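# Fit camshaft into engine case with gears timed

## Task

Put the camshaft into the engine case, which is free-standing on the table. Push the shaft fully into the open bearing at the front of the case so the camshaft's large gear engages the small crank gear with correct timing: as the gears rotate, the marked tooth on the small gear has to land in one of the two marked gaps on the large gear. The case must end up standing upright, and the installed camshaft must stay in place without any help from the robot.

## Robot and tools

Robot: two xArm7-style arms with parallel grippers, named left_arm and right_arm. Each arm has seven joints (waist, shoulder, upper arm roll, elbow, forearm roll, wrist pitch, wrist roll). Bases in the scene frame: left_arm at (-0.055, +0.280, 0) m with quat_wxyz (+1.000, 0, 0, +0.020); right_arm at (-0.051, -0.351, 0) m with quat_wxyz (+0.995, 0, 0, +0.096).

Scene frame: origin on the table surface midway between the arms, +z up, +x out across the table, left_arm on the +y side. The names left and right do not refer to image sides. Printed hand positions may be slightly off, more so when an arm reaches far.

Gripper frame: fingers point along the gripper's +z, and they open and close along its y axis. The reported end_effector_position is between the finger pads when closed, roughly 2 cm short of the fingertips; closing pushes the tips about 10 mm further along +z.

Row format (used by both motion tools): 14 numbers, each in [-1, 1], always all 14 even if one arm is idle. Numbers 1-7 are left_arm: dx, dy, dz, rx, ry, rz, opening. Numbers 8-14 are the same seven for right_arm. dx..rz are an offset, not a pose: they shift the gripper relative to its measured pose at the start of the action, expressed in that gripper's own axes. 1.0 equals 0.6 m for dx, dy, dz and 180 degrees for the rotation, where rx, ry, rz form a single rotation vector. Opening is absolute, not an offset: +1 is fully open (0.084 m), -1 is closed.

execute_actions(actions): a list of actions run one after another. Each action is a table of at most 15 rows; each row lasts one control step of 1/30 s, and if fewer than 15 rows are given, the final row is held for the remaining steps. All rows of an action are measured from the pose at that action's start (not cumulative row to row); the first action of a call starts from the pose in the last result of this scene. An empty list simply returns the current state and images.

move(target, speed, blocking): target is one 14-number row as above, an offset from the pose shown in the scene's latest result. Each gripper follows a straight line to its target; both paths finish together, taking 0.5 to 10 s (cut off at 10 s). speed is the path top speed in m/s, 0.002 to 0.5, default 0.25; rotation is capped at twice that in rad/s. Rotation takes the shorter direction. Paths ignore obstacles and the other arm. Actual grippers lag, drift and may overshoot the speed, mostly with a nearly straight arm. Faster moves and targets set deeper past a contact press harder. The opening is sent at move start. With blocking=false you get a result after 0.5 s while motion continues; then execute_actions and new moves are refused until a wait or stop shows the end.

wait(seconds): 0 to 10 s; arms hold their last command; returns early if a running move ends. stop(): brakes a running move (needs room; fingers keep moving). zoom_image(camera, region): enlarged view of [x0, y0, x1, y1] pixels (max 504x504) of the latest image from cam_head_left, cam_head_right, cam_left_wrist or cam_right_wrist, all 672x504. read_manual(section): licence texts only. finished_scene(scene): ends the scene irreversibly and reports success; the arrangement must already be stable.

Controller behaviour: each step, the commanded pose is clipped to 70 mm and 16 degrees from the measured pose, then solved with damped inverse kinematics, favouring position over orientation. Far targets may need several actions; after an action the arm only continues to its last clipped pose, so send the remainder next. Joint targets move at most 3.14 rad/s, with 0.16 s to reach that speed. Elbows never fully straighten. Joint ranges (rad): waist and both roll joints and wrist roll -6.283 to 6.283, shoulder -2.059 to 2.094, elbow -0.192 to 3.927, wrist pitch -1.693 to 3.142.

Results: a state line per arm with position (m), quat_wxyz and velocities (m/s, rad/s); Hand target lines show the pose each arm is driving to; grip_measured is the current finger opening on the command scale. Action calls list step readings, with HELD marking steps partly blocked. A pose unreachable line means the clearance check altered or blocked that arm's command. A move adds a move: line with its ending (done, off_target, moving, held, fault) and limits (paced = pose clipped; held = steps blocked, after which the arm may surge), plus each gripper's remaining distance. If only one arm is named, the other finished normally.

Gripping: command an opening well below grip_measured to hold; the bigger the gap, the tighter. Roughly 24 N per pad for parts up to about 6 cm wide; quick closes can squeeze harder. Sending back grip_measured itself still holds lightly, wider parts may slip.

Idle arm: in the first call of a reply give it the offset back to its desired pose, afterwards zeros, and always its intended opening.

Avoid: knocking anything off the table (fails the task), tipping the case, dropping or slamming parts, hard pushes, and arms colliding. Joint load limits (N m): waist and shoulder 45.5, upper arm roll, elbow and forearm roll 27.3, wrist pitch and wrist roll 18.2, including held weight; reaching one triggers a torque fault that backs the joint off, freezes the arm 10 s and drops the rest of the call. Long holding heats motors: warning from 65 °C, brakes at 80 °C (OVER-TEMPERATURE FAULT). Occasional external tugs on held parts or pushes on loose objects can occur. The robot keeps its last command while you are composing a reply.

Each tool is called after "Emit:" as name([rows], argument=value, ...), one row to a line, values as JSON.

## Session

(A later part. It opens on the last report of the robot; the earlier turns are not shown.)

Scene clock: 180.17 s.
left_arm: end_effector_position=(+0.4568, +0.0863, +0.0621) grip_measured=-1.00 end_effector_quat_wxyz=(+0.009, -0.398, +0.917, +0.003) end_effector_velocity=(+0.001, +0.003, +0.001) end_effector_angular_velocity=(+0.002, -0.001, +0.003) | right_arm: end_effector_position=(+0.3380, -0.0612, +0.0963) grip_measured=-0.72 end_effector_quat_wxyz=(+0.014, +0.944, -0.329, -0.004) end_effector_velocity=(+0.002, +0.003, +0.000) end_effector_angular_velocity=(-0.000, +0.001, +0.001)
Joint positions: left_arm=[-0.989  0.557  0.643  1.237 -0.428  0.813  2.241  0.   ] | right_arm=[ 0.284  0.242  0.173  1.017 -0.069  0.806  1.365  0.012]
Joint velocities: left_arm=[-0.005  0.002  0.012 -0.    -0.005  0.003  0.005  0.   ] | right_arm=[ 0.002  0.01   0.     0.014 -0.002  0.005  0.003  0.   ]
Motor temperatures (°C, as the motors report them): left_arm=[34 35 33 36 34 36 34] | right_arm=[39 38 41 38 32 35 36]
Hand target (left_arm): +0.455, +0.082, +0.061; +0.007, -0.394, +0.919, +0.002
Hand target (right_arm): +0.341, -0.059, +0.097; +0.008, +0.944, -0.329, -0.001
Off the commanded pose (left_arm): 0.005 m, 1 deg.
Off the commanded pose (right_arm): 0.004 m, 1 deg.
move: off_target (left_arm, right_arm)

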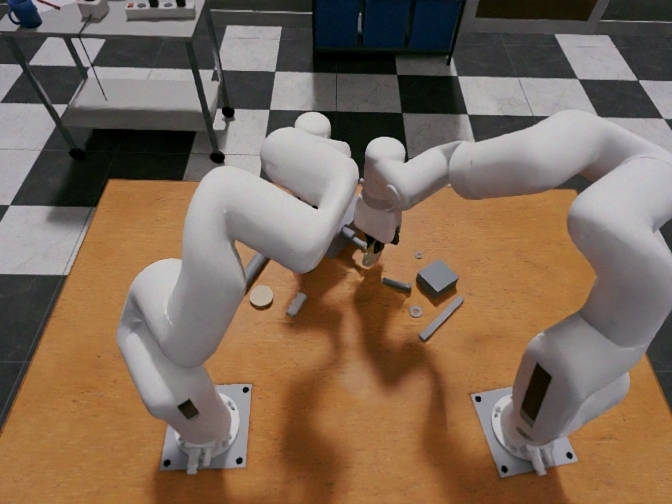

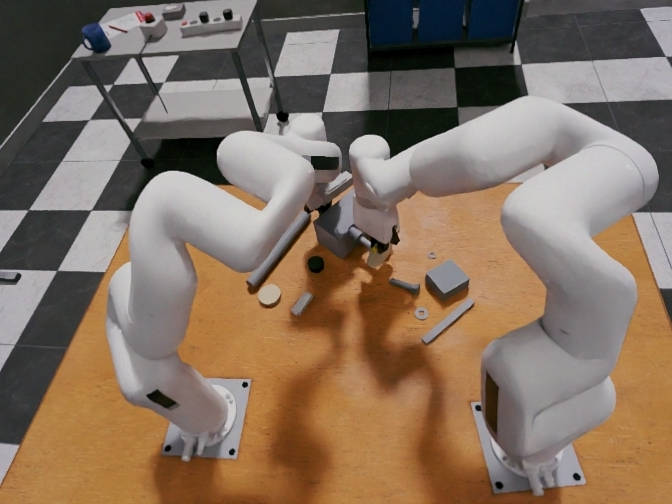

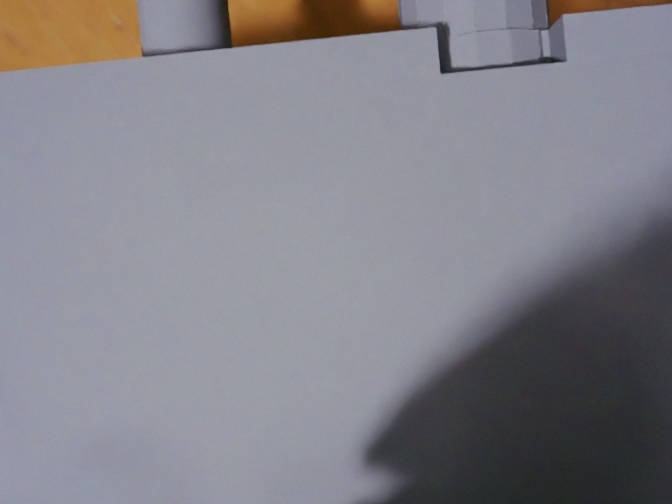

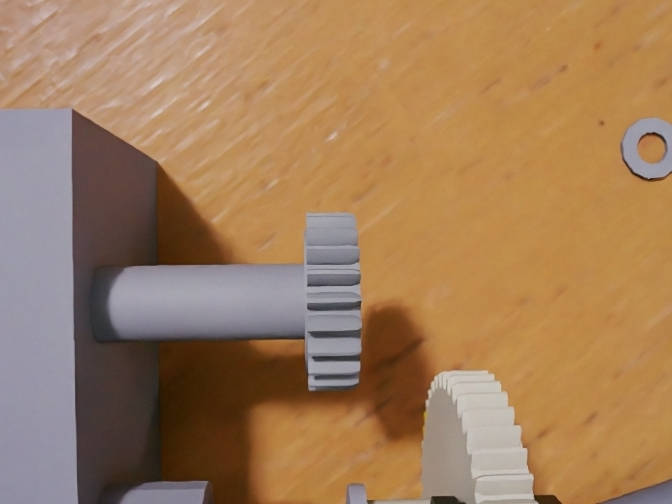

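Emit:
move(target=[-0.01,0,-0.165,0,0,0,-1,0,0.006,-0.004,0.008,0,0,-1], speed=0.08)

Emit:
move(target=[0.3,0.245,0.16,0.339,0.313,-0.44,-1,0,0,0,0,0,0,-1], speed=0.2)

Scene clock: 198.43 s.
left_arm: end_effector_position=(+0.4593, +0.0895, +0.1604) grip_measured=-1.00 end_effector_quat_wxyz=(+0.008, -0.398, +0.917, +0.003) end_effector_velocity=(+0.001, +0.001, +0.004) end_effector_angular_velocity=(-0.001, -0.000, +0.003) | right_arm: end_effector_position=(+0.3358, -0.0639, +0.0988) grip_measured=-0.74 end_effector_quat_wxyz=(+0.002, +0.944, -0.329, +0.000) end_effector_velocity=(-0.000, -0.001, -0.000) end_effector_angular_velocity=(-0.001, +0.001, -0.001)
Joint positions: left_arm=[-1.039  0.401  0.727  1.324 -0.29   1.027  2.162  0.   ] | right_arm=[ 0.276  0.213  0.175  0.979 -0.056  0.773  1.352  0.012]
Joint velocities: left_arm=[ 0.    -0.004  0.003  0.006  0.003  0.009 -0.003  0.   ] | right_arm=[-0.001 -0.001  0.    -0.001  0.     0.001 -0.     0.   ]
Motor temperatures (°C, as the motors report them): left_arm=[34 35 34 36 34 37 34] | right_arm=[39 38 41 39 32 36 36]
Hand target (left_arm): +0.459, +0.090, +0.161; +0.008, -0.398, +0.917, +0.003
Hand target (right_arm): +0.336, -0.064, +0.099; +0.002, +0.944, -0.329, +0.000
Off the commanded pose (left_arm): 0.001 m, 0 deg.
Off the commanded pose (right_arm): 0.000 m, 0 deg.
move: done

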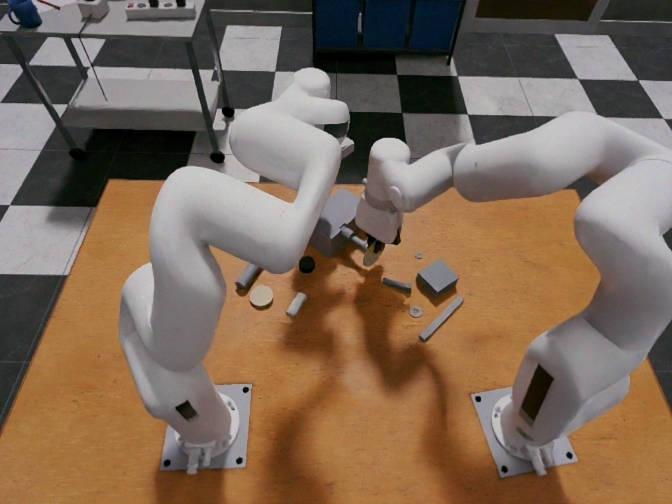

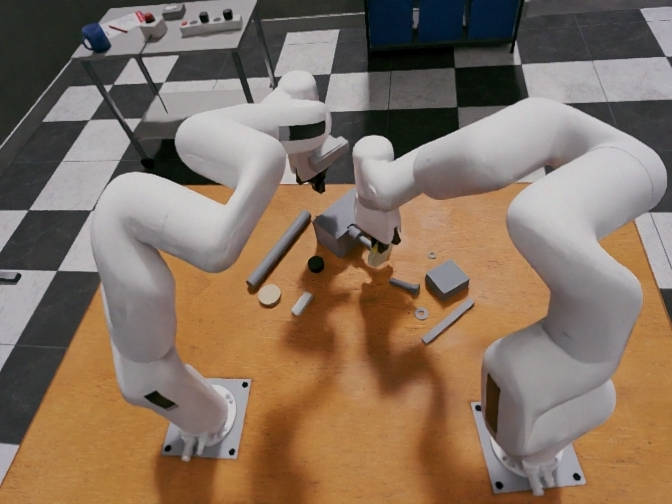

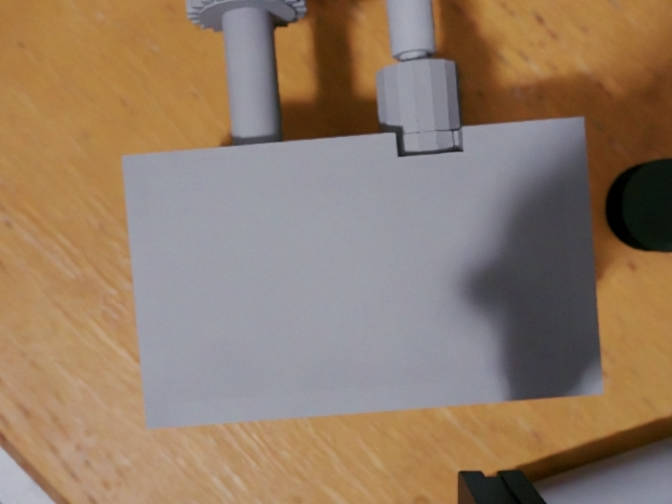

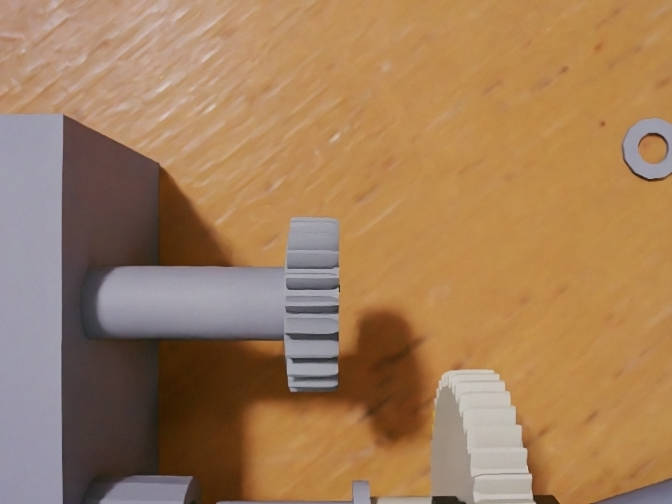

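Scene clock: 204.17 s.
left_arm: end_effector_position=(+0.2307, +0.0602, +0.0612) grip_measured=-1.00 end_effector_quat_wxyz=(+0.196, +0.745, -0.269, +0.578) end_effector_velocity=(+0.000, -0.000, -0.001) end_effector_angular_velocity=(-0.009, -0.008, +0.013) | right_arm: end_effector_position=(+0.3358, -0.0639, +0.0988) grip_measured=-0.74 end_effector_quat_wxyz=(+0.002, +0.944, -0.329, +0.000) end_effector_velocity=(-0.001, -0.001, -0.000) end_effector_angular_velocity=(-0.002, +0.003, -0.000)
Joint positions: left_arm=[-1.243  0.187  0.487  0.047 -3.168  1.43   3.068  0.   ] | right_arm=[ 0.276  0.213  0.175  0.979 -0.056  0.773  1.352  0.012]
Joint velocities: left_arm=[-0.008  0.029 -0.027  0.002 -0.048  0.033 -0.017  0.   ] | right_arm=[-0.     0.    -0.    -0.     0.     0.003  0.    -0.   ]
Motor temperatures (°C, as the motors report them): left_arm=[34 35 33 36 34 36 34] | right_arm=[39 38 41 38 32 36 36]
Hand target (left_arm): +0.231, +0.060, +0.061; +0.196, +0.744, -0.269, +0.579
Hand target (right_arm): +0.336, -0.064, +0.099; +0.002, +0.944, -0.329, +0.000
Off the commanded pose (left_arm): 0.001 m, 0 deg.
Off the commanded pose (right_arm): 0.000 m, 0 deg.
move: done

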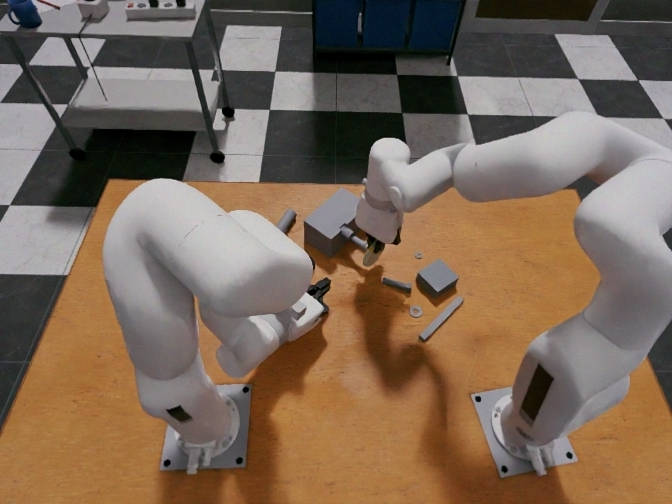

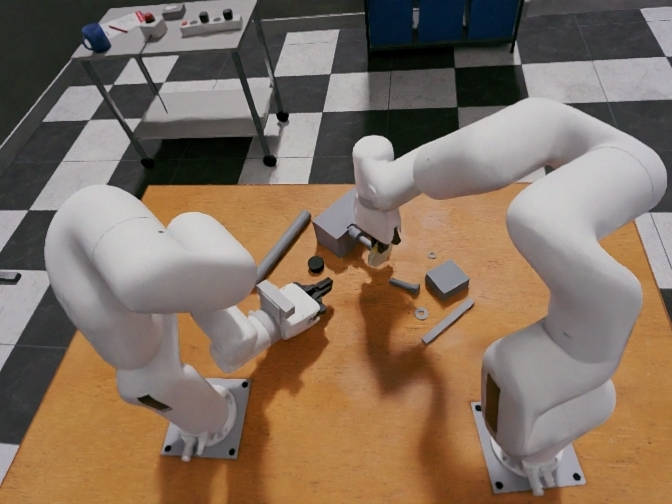

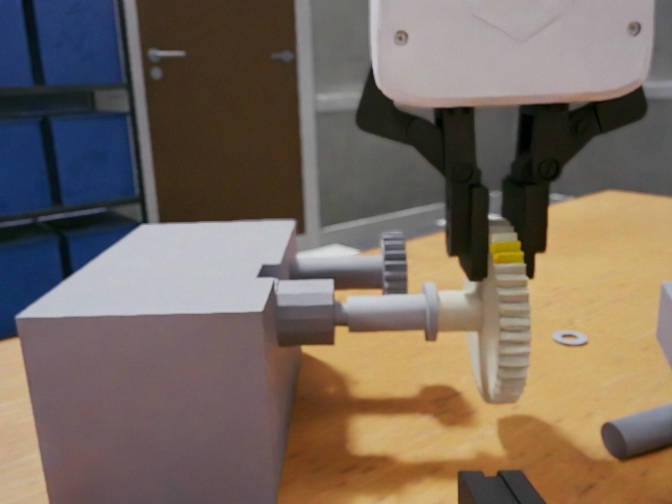

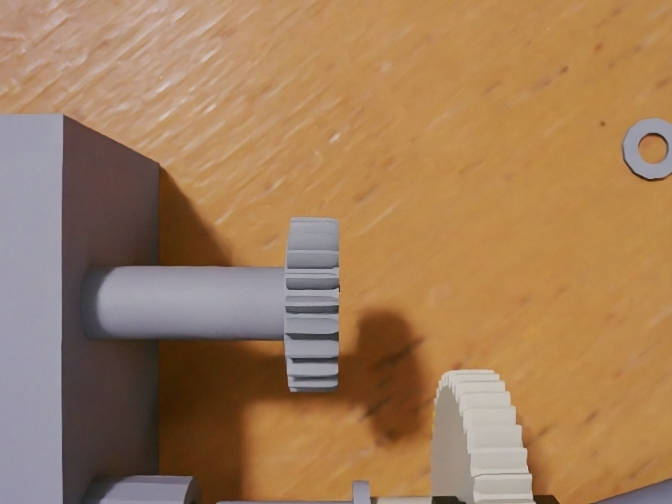

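Emit:
move(target=[0,0,0,0,0,0,-1,-0.002,0,0.001,0.01,0,0,-1], speed=0.02)

Emit:
move(target=[0,0,0,0,0,0,-1,0,-0.022,-0.0007,0,0,0,-1], speed=0.01)

Scene clock: 216.00 s.
left_arm: end_effector_position=(+0.2307, +0.0602, +0.0612) grip_measured=-1.00 end_effector_quat_wxyz=(+0.196, +0.745, -0.269, +0.578) end_effector_velocity=(-0.001, -0.001, +0.000) end_effector_angular_velocity=(+0.001, +0.001, -0.004) | right_arm: end_effector_position=(+0.3349, -0.0634, +0.0981) grip_measured=-0.74 end_effector_quat_wxyz=(-0.012, +0.944, -0.330, +0.005) end_effector_velocity=(-0.000, +0.000, -0.000) end_effector_angular_velocity=(+0.010, -0.009, +0.000)
Joint positions: left_arm=[-1.243  0.187  0.487  0.047 -3.168  1.43   3.068  0.   ] | right_arm=[ 0.272  0.197  0.178  0.947 -0.044  0.728  1.343  0.012]
Joint velocities: left_arm=[-0.    -0.002  0.001 -0.     0.004 -0.002  0.001  0.   ] | right_arm=[-0.001 -0.007  0.001 -0.014  0.006 -0.02  -0.005  0.   ]
Motor temperatures (°C, as the motors report them): left_arm=[34 35 33 35 34 36 34] | right_arm=[39 38 41 37 32 35 36]
Hand target (left_arm): +0.231, +0.060, +0.061; +0.196, +0.745, -0.269, +0.578
Hand target (right_arm): +0.335, -0.063, +0.098; -0.013, +0.944, -0.329, +0.005
Off the commanded pose (left_arm): 0.000 m, 0 deg.
Off the commanded pose (right_arm): 0.000 m, 0 deg.
move: done

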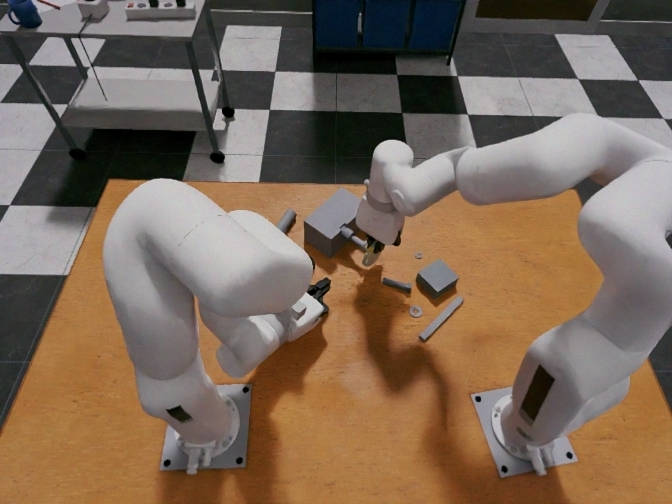

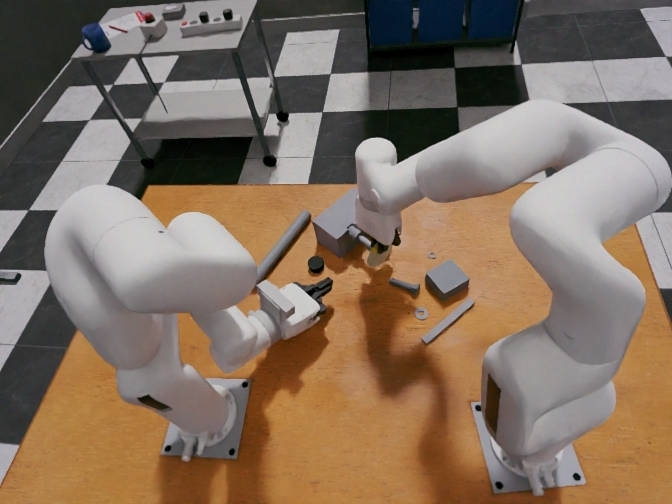

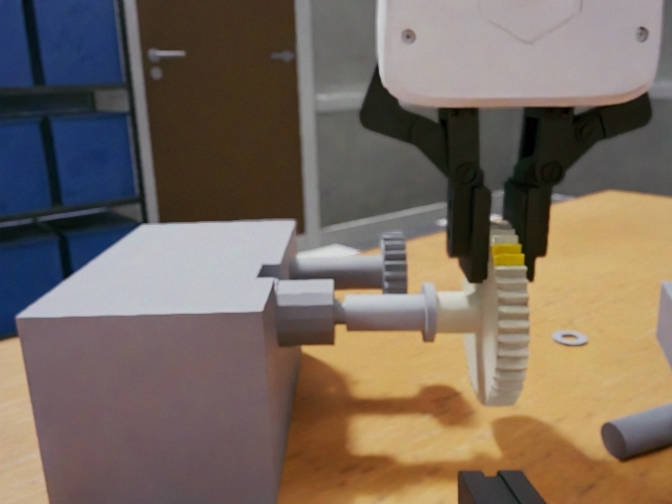

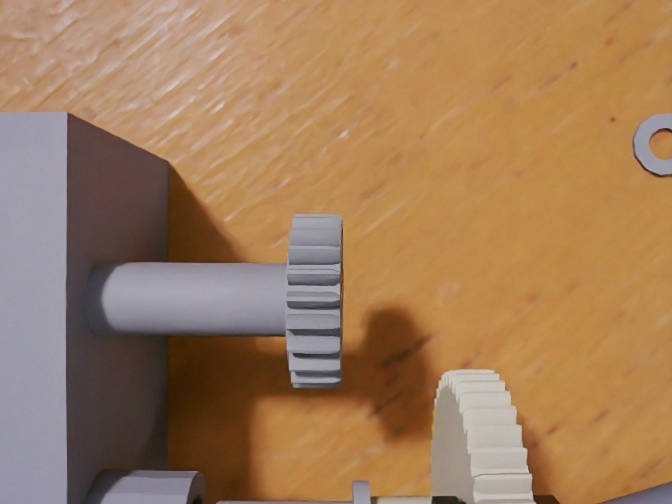

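Scene clock: 217.57 s.
left_arm: end_effector_position=(+0.2307, +0.0602, +0.0612) grip_measured=-1.00 end_effector_quat_wxyz=(+0.196, +0.745, -0.269, +0.578) end_effector_velocity=(+0.000, +0.000, -0.000) end_effector_angular_velocity=(+0.000, -0.000, -0.000) | right_arm: end_effector_position=(+0.3426, -0.0532, +0.0988) grip_measured=-0.73 end_effector_quat_wxyz=(-0.012, +0.944, -0.329, +0.005) end_effector_velocity=(+0.002, +0.002, +0.000) end_effector_angular_velocity=(+0.001, -0.002, +0.001)
Joint positions: left_arm=[-1.243  0.187  0.487  0.047 -3.168  1.43   3.068  0.   ] | right_arm=[ 0.28   0.231  0.179  0.996 -0.052  0.744  1.355  0.012]
Joint velocities: left_arm=[ 0.001  0.001 -0.    -0.     0.001  0.001  0.     0.   ] | right_arm=[ 0.001  0.007  0.     0.01  -0.002  0.001  0.002  0.   ]
Motor temperatures (°C, as the motors report them): left_arm=[34 35 33 35 34 36 34] | right_arm=[39 38 41 37 32 35 36]
Hand target (left_arm): +0.231, +0.060, +0.061; +0.196, +0.745, -0.269, +0.578
Hand target (right_arm): +0.343, -0.053, +0.099; -0.012, +0.944, -0.330, +0.005
Off the commanded pose (left_arm): 0.000 m, 0 deg.
Off the commanded pose (right_arm): 0.001 m, 0 deg.
move: done

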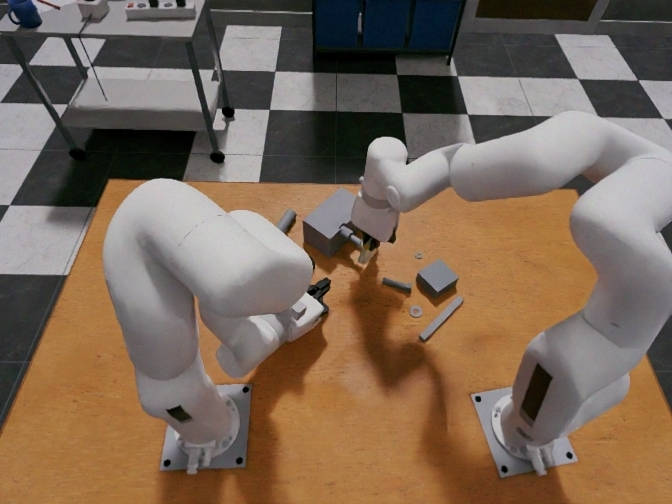

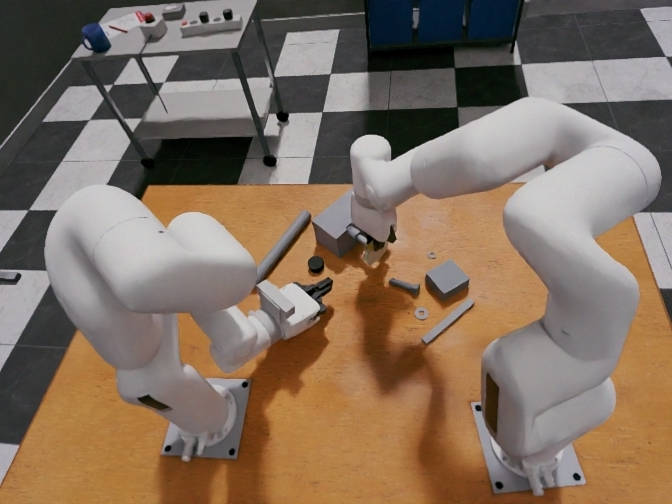

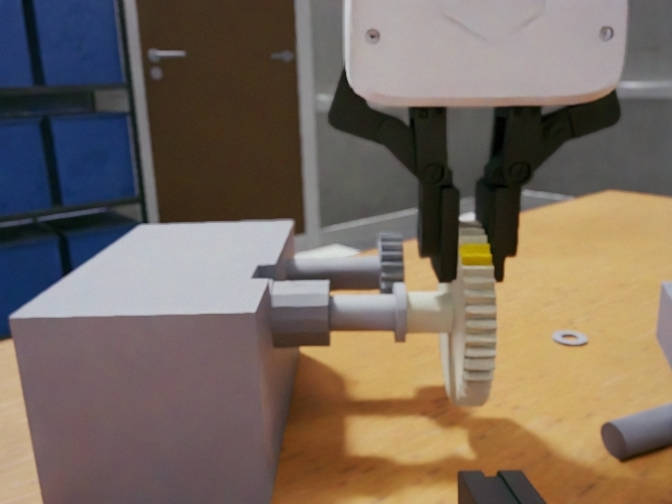

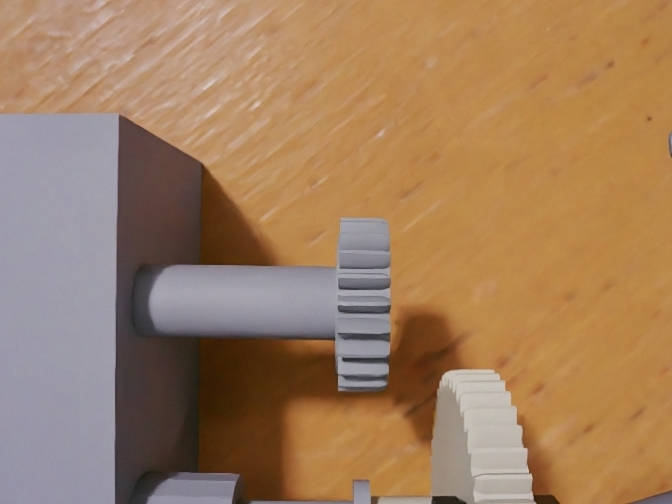

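In. Continue ~26 mm.

Emit:
move(target=[0,0,0,0,0,0,-1,0,-0.045,0.0012,0,0,0,-1], speed=0.01)

Scene clock: 226.93 s.
left_arm: end_effector_position=(+0.2307, +0.0602, +0.0612) grip_measured=-1.00 end_effector_quat_wxyz=(+0.196, +0.745, -0.269, +0.578) end_effector_velocity=(+0.000, -0.000, +0.001) end_effector_angular_velocity=(-0.002, -0.001, +0.000) | right_arm: end_effector_position=(+0.3593, -0.0324, +0.0988) grip_measured=-0.73 end_effector_quat_wxyz=(-0.012, +0.944, -0.329, +0.005) end_effector_velocity=(+0.002, +0.002, -0.000) end_effector_angular_velocity=(-0.002, +0.002, -0.001)
Joint positions: left_arm=[-1.243  0.187  0.487  0.047 -3.168  1.43   3.068  0.   ] | right_arm=[ 0.297  0.306  0.178  1.102 -0.069  0.776  1.379  0.012]
Joint velocities: left_arm=[ 0.001 -0.002 -0.001 -0.    -0.001  0.001  0.     0.   ] | right_arm=[ 0.002  0.009 -0.     0.013 -0.002  0.007  0.003  0.   ]
Motor temperatures (°C, as the motors report them): left_arm=[34 35 33 35 34 36 34] | right_arm=[39 38 41 37 32 35 36]
Hand target (left_arm): +0.231, +0.060, +0.061; +0.196, +0.745, -0.269, +0.578
Hand target (right_arm): +0.359, -0.032, +0.099; -0.012, +0.944, -0.329, +0.005
Off the commanded pose (left_arm): 0.000 m, 0 deg.
Off the commanded pose (right_arm): 0.000 m, 0 deg.
move: done

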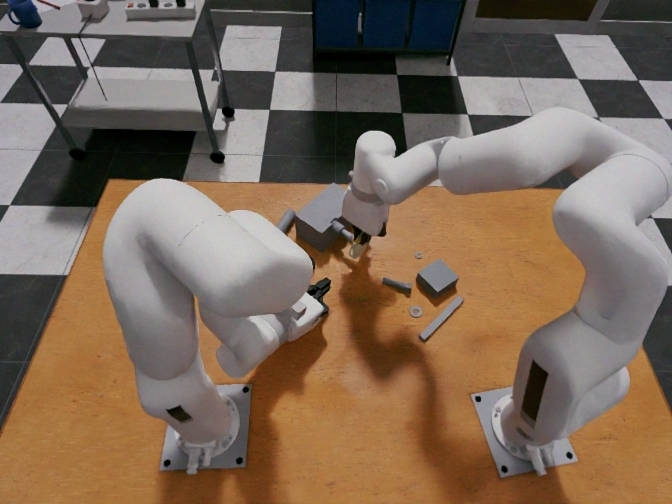

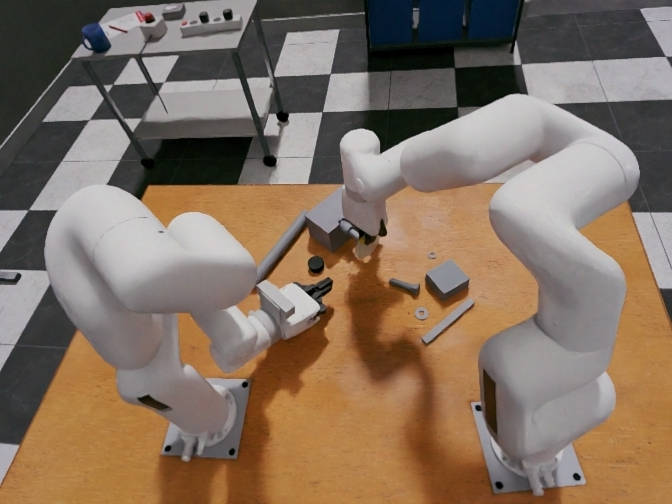

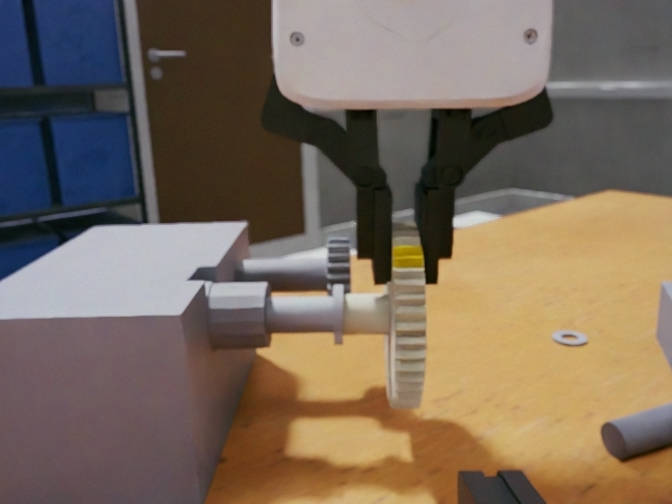

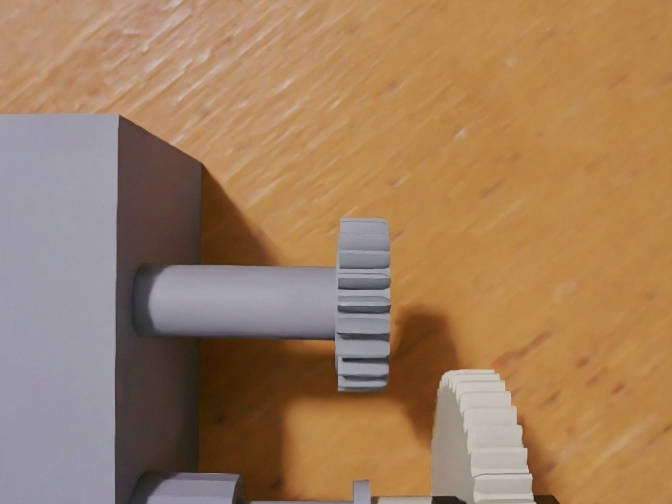

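Emit:
move(target=[0.2,0,-0.05,0,-0.2,0,-1,0,0,0,0,0,0,-1], speed=0.2)

Scene clock: 238.80 s.
left_arm: end_effector_position=(+0.2302, +0.0571, +0.1838) grip_measured=-1.00 end_effector_quat_wxyz=(+0.106, +0.887, -0.316, +0.319) end_effector_velocity=(-0.000, -0.001, +0.001) end_effector_angular_velocity=(+0.016, -0.003, +0.011) | right_arm: end_effector_position=(+0.3593, -0.0323, +0.0988) grip_measured=-0.74 end_effector_quat_wxyz=(-0.012, +0.944, -0.329, +0.005) end_effector_velocity=(-0.000, -0.000, -0.001) end_effector_angular_velocity=(-0.001, +0.001, +0.000)
Joint positions: left_arm=[-0.53  -0.402 -0.049  0.553 -3.483 -0.287  3.58   0.   ] | right_arm=[ 0.297  0.306  0.178  1.102 -0.069  0.776  1.379  0.012]
Joint velocities: left_arm=[ 0.072 -0.    -0.089  0.009  0.007 -0.011 -0.035  0.   ] | right_arm=[ 0.     0.001  0.     0.    -0.     0.001 -0.    -0.   ]
Motor temperatures (°C, as the motors report them): left_arm=[34 35 33 35 34 36 34] | right_arm=[39 38 41 37 32 35 36]
Hand target (left_arm): +0.230, +0.057, +0.184; +0.104, +0.887, -0.316, +0.319
Hand target (right_arm): +0.359, -0.032, +0.099; -0.012, +0.944, -0.329, +0.005
Off the commanded pose (left_arm): 0.001 m, 0 deg.
Off the commanded pose (right_arm): 0.000 m, 0 deg.
move: done

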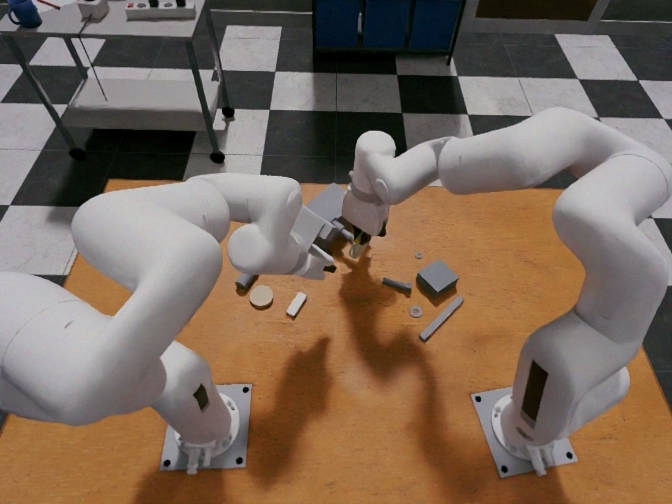

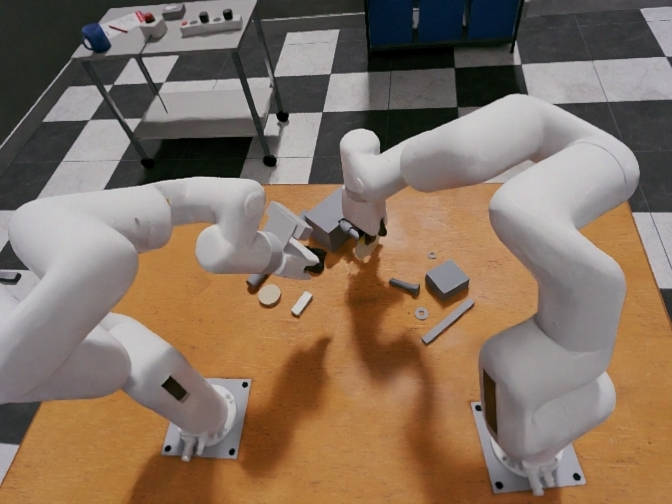

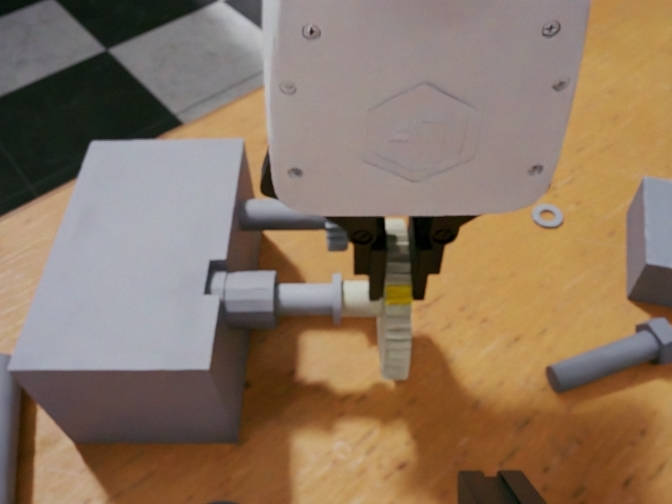

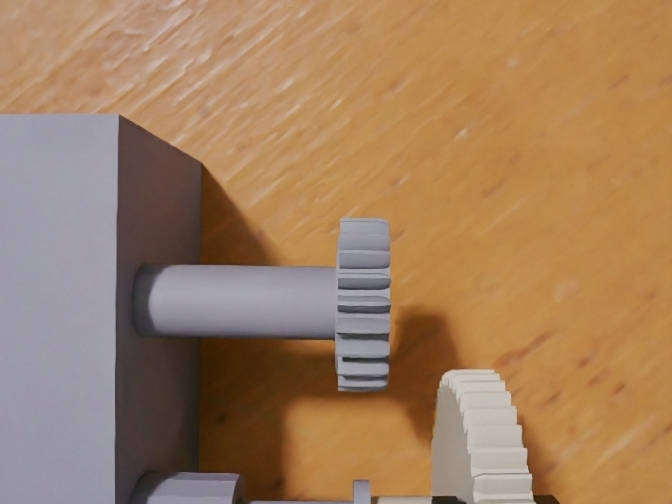

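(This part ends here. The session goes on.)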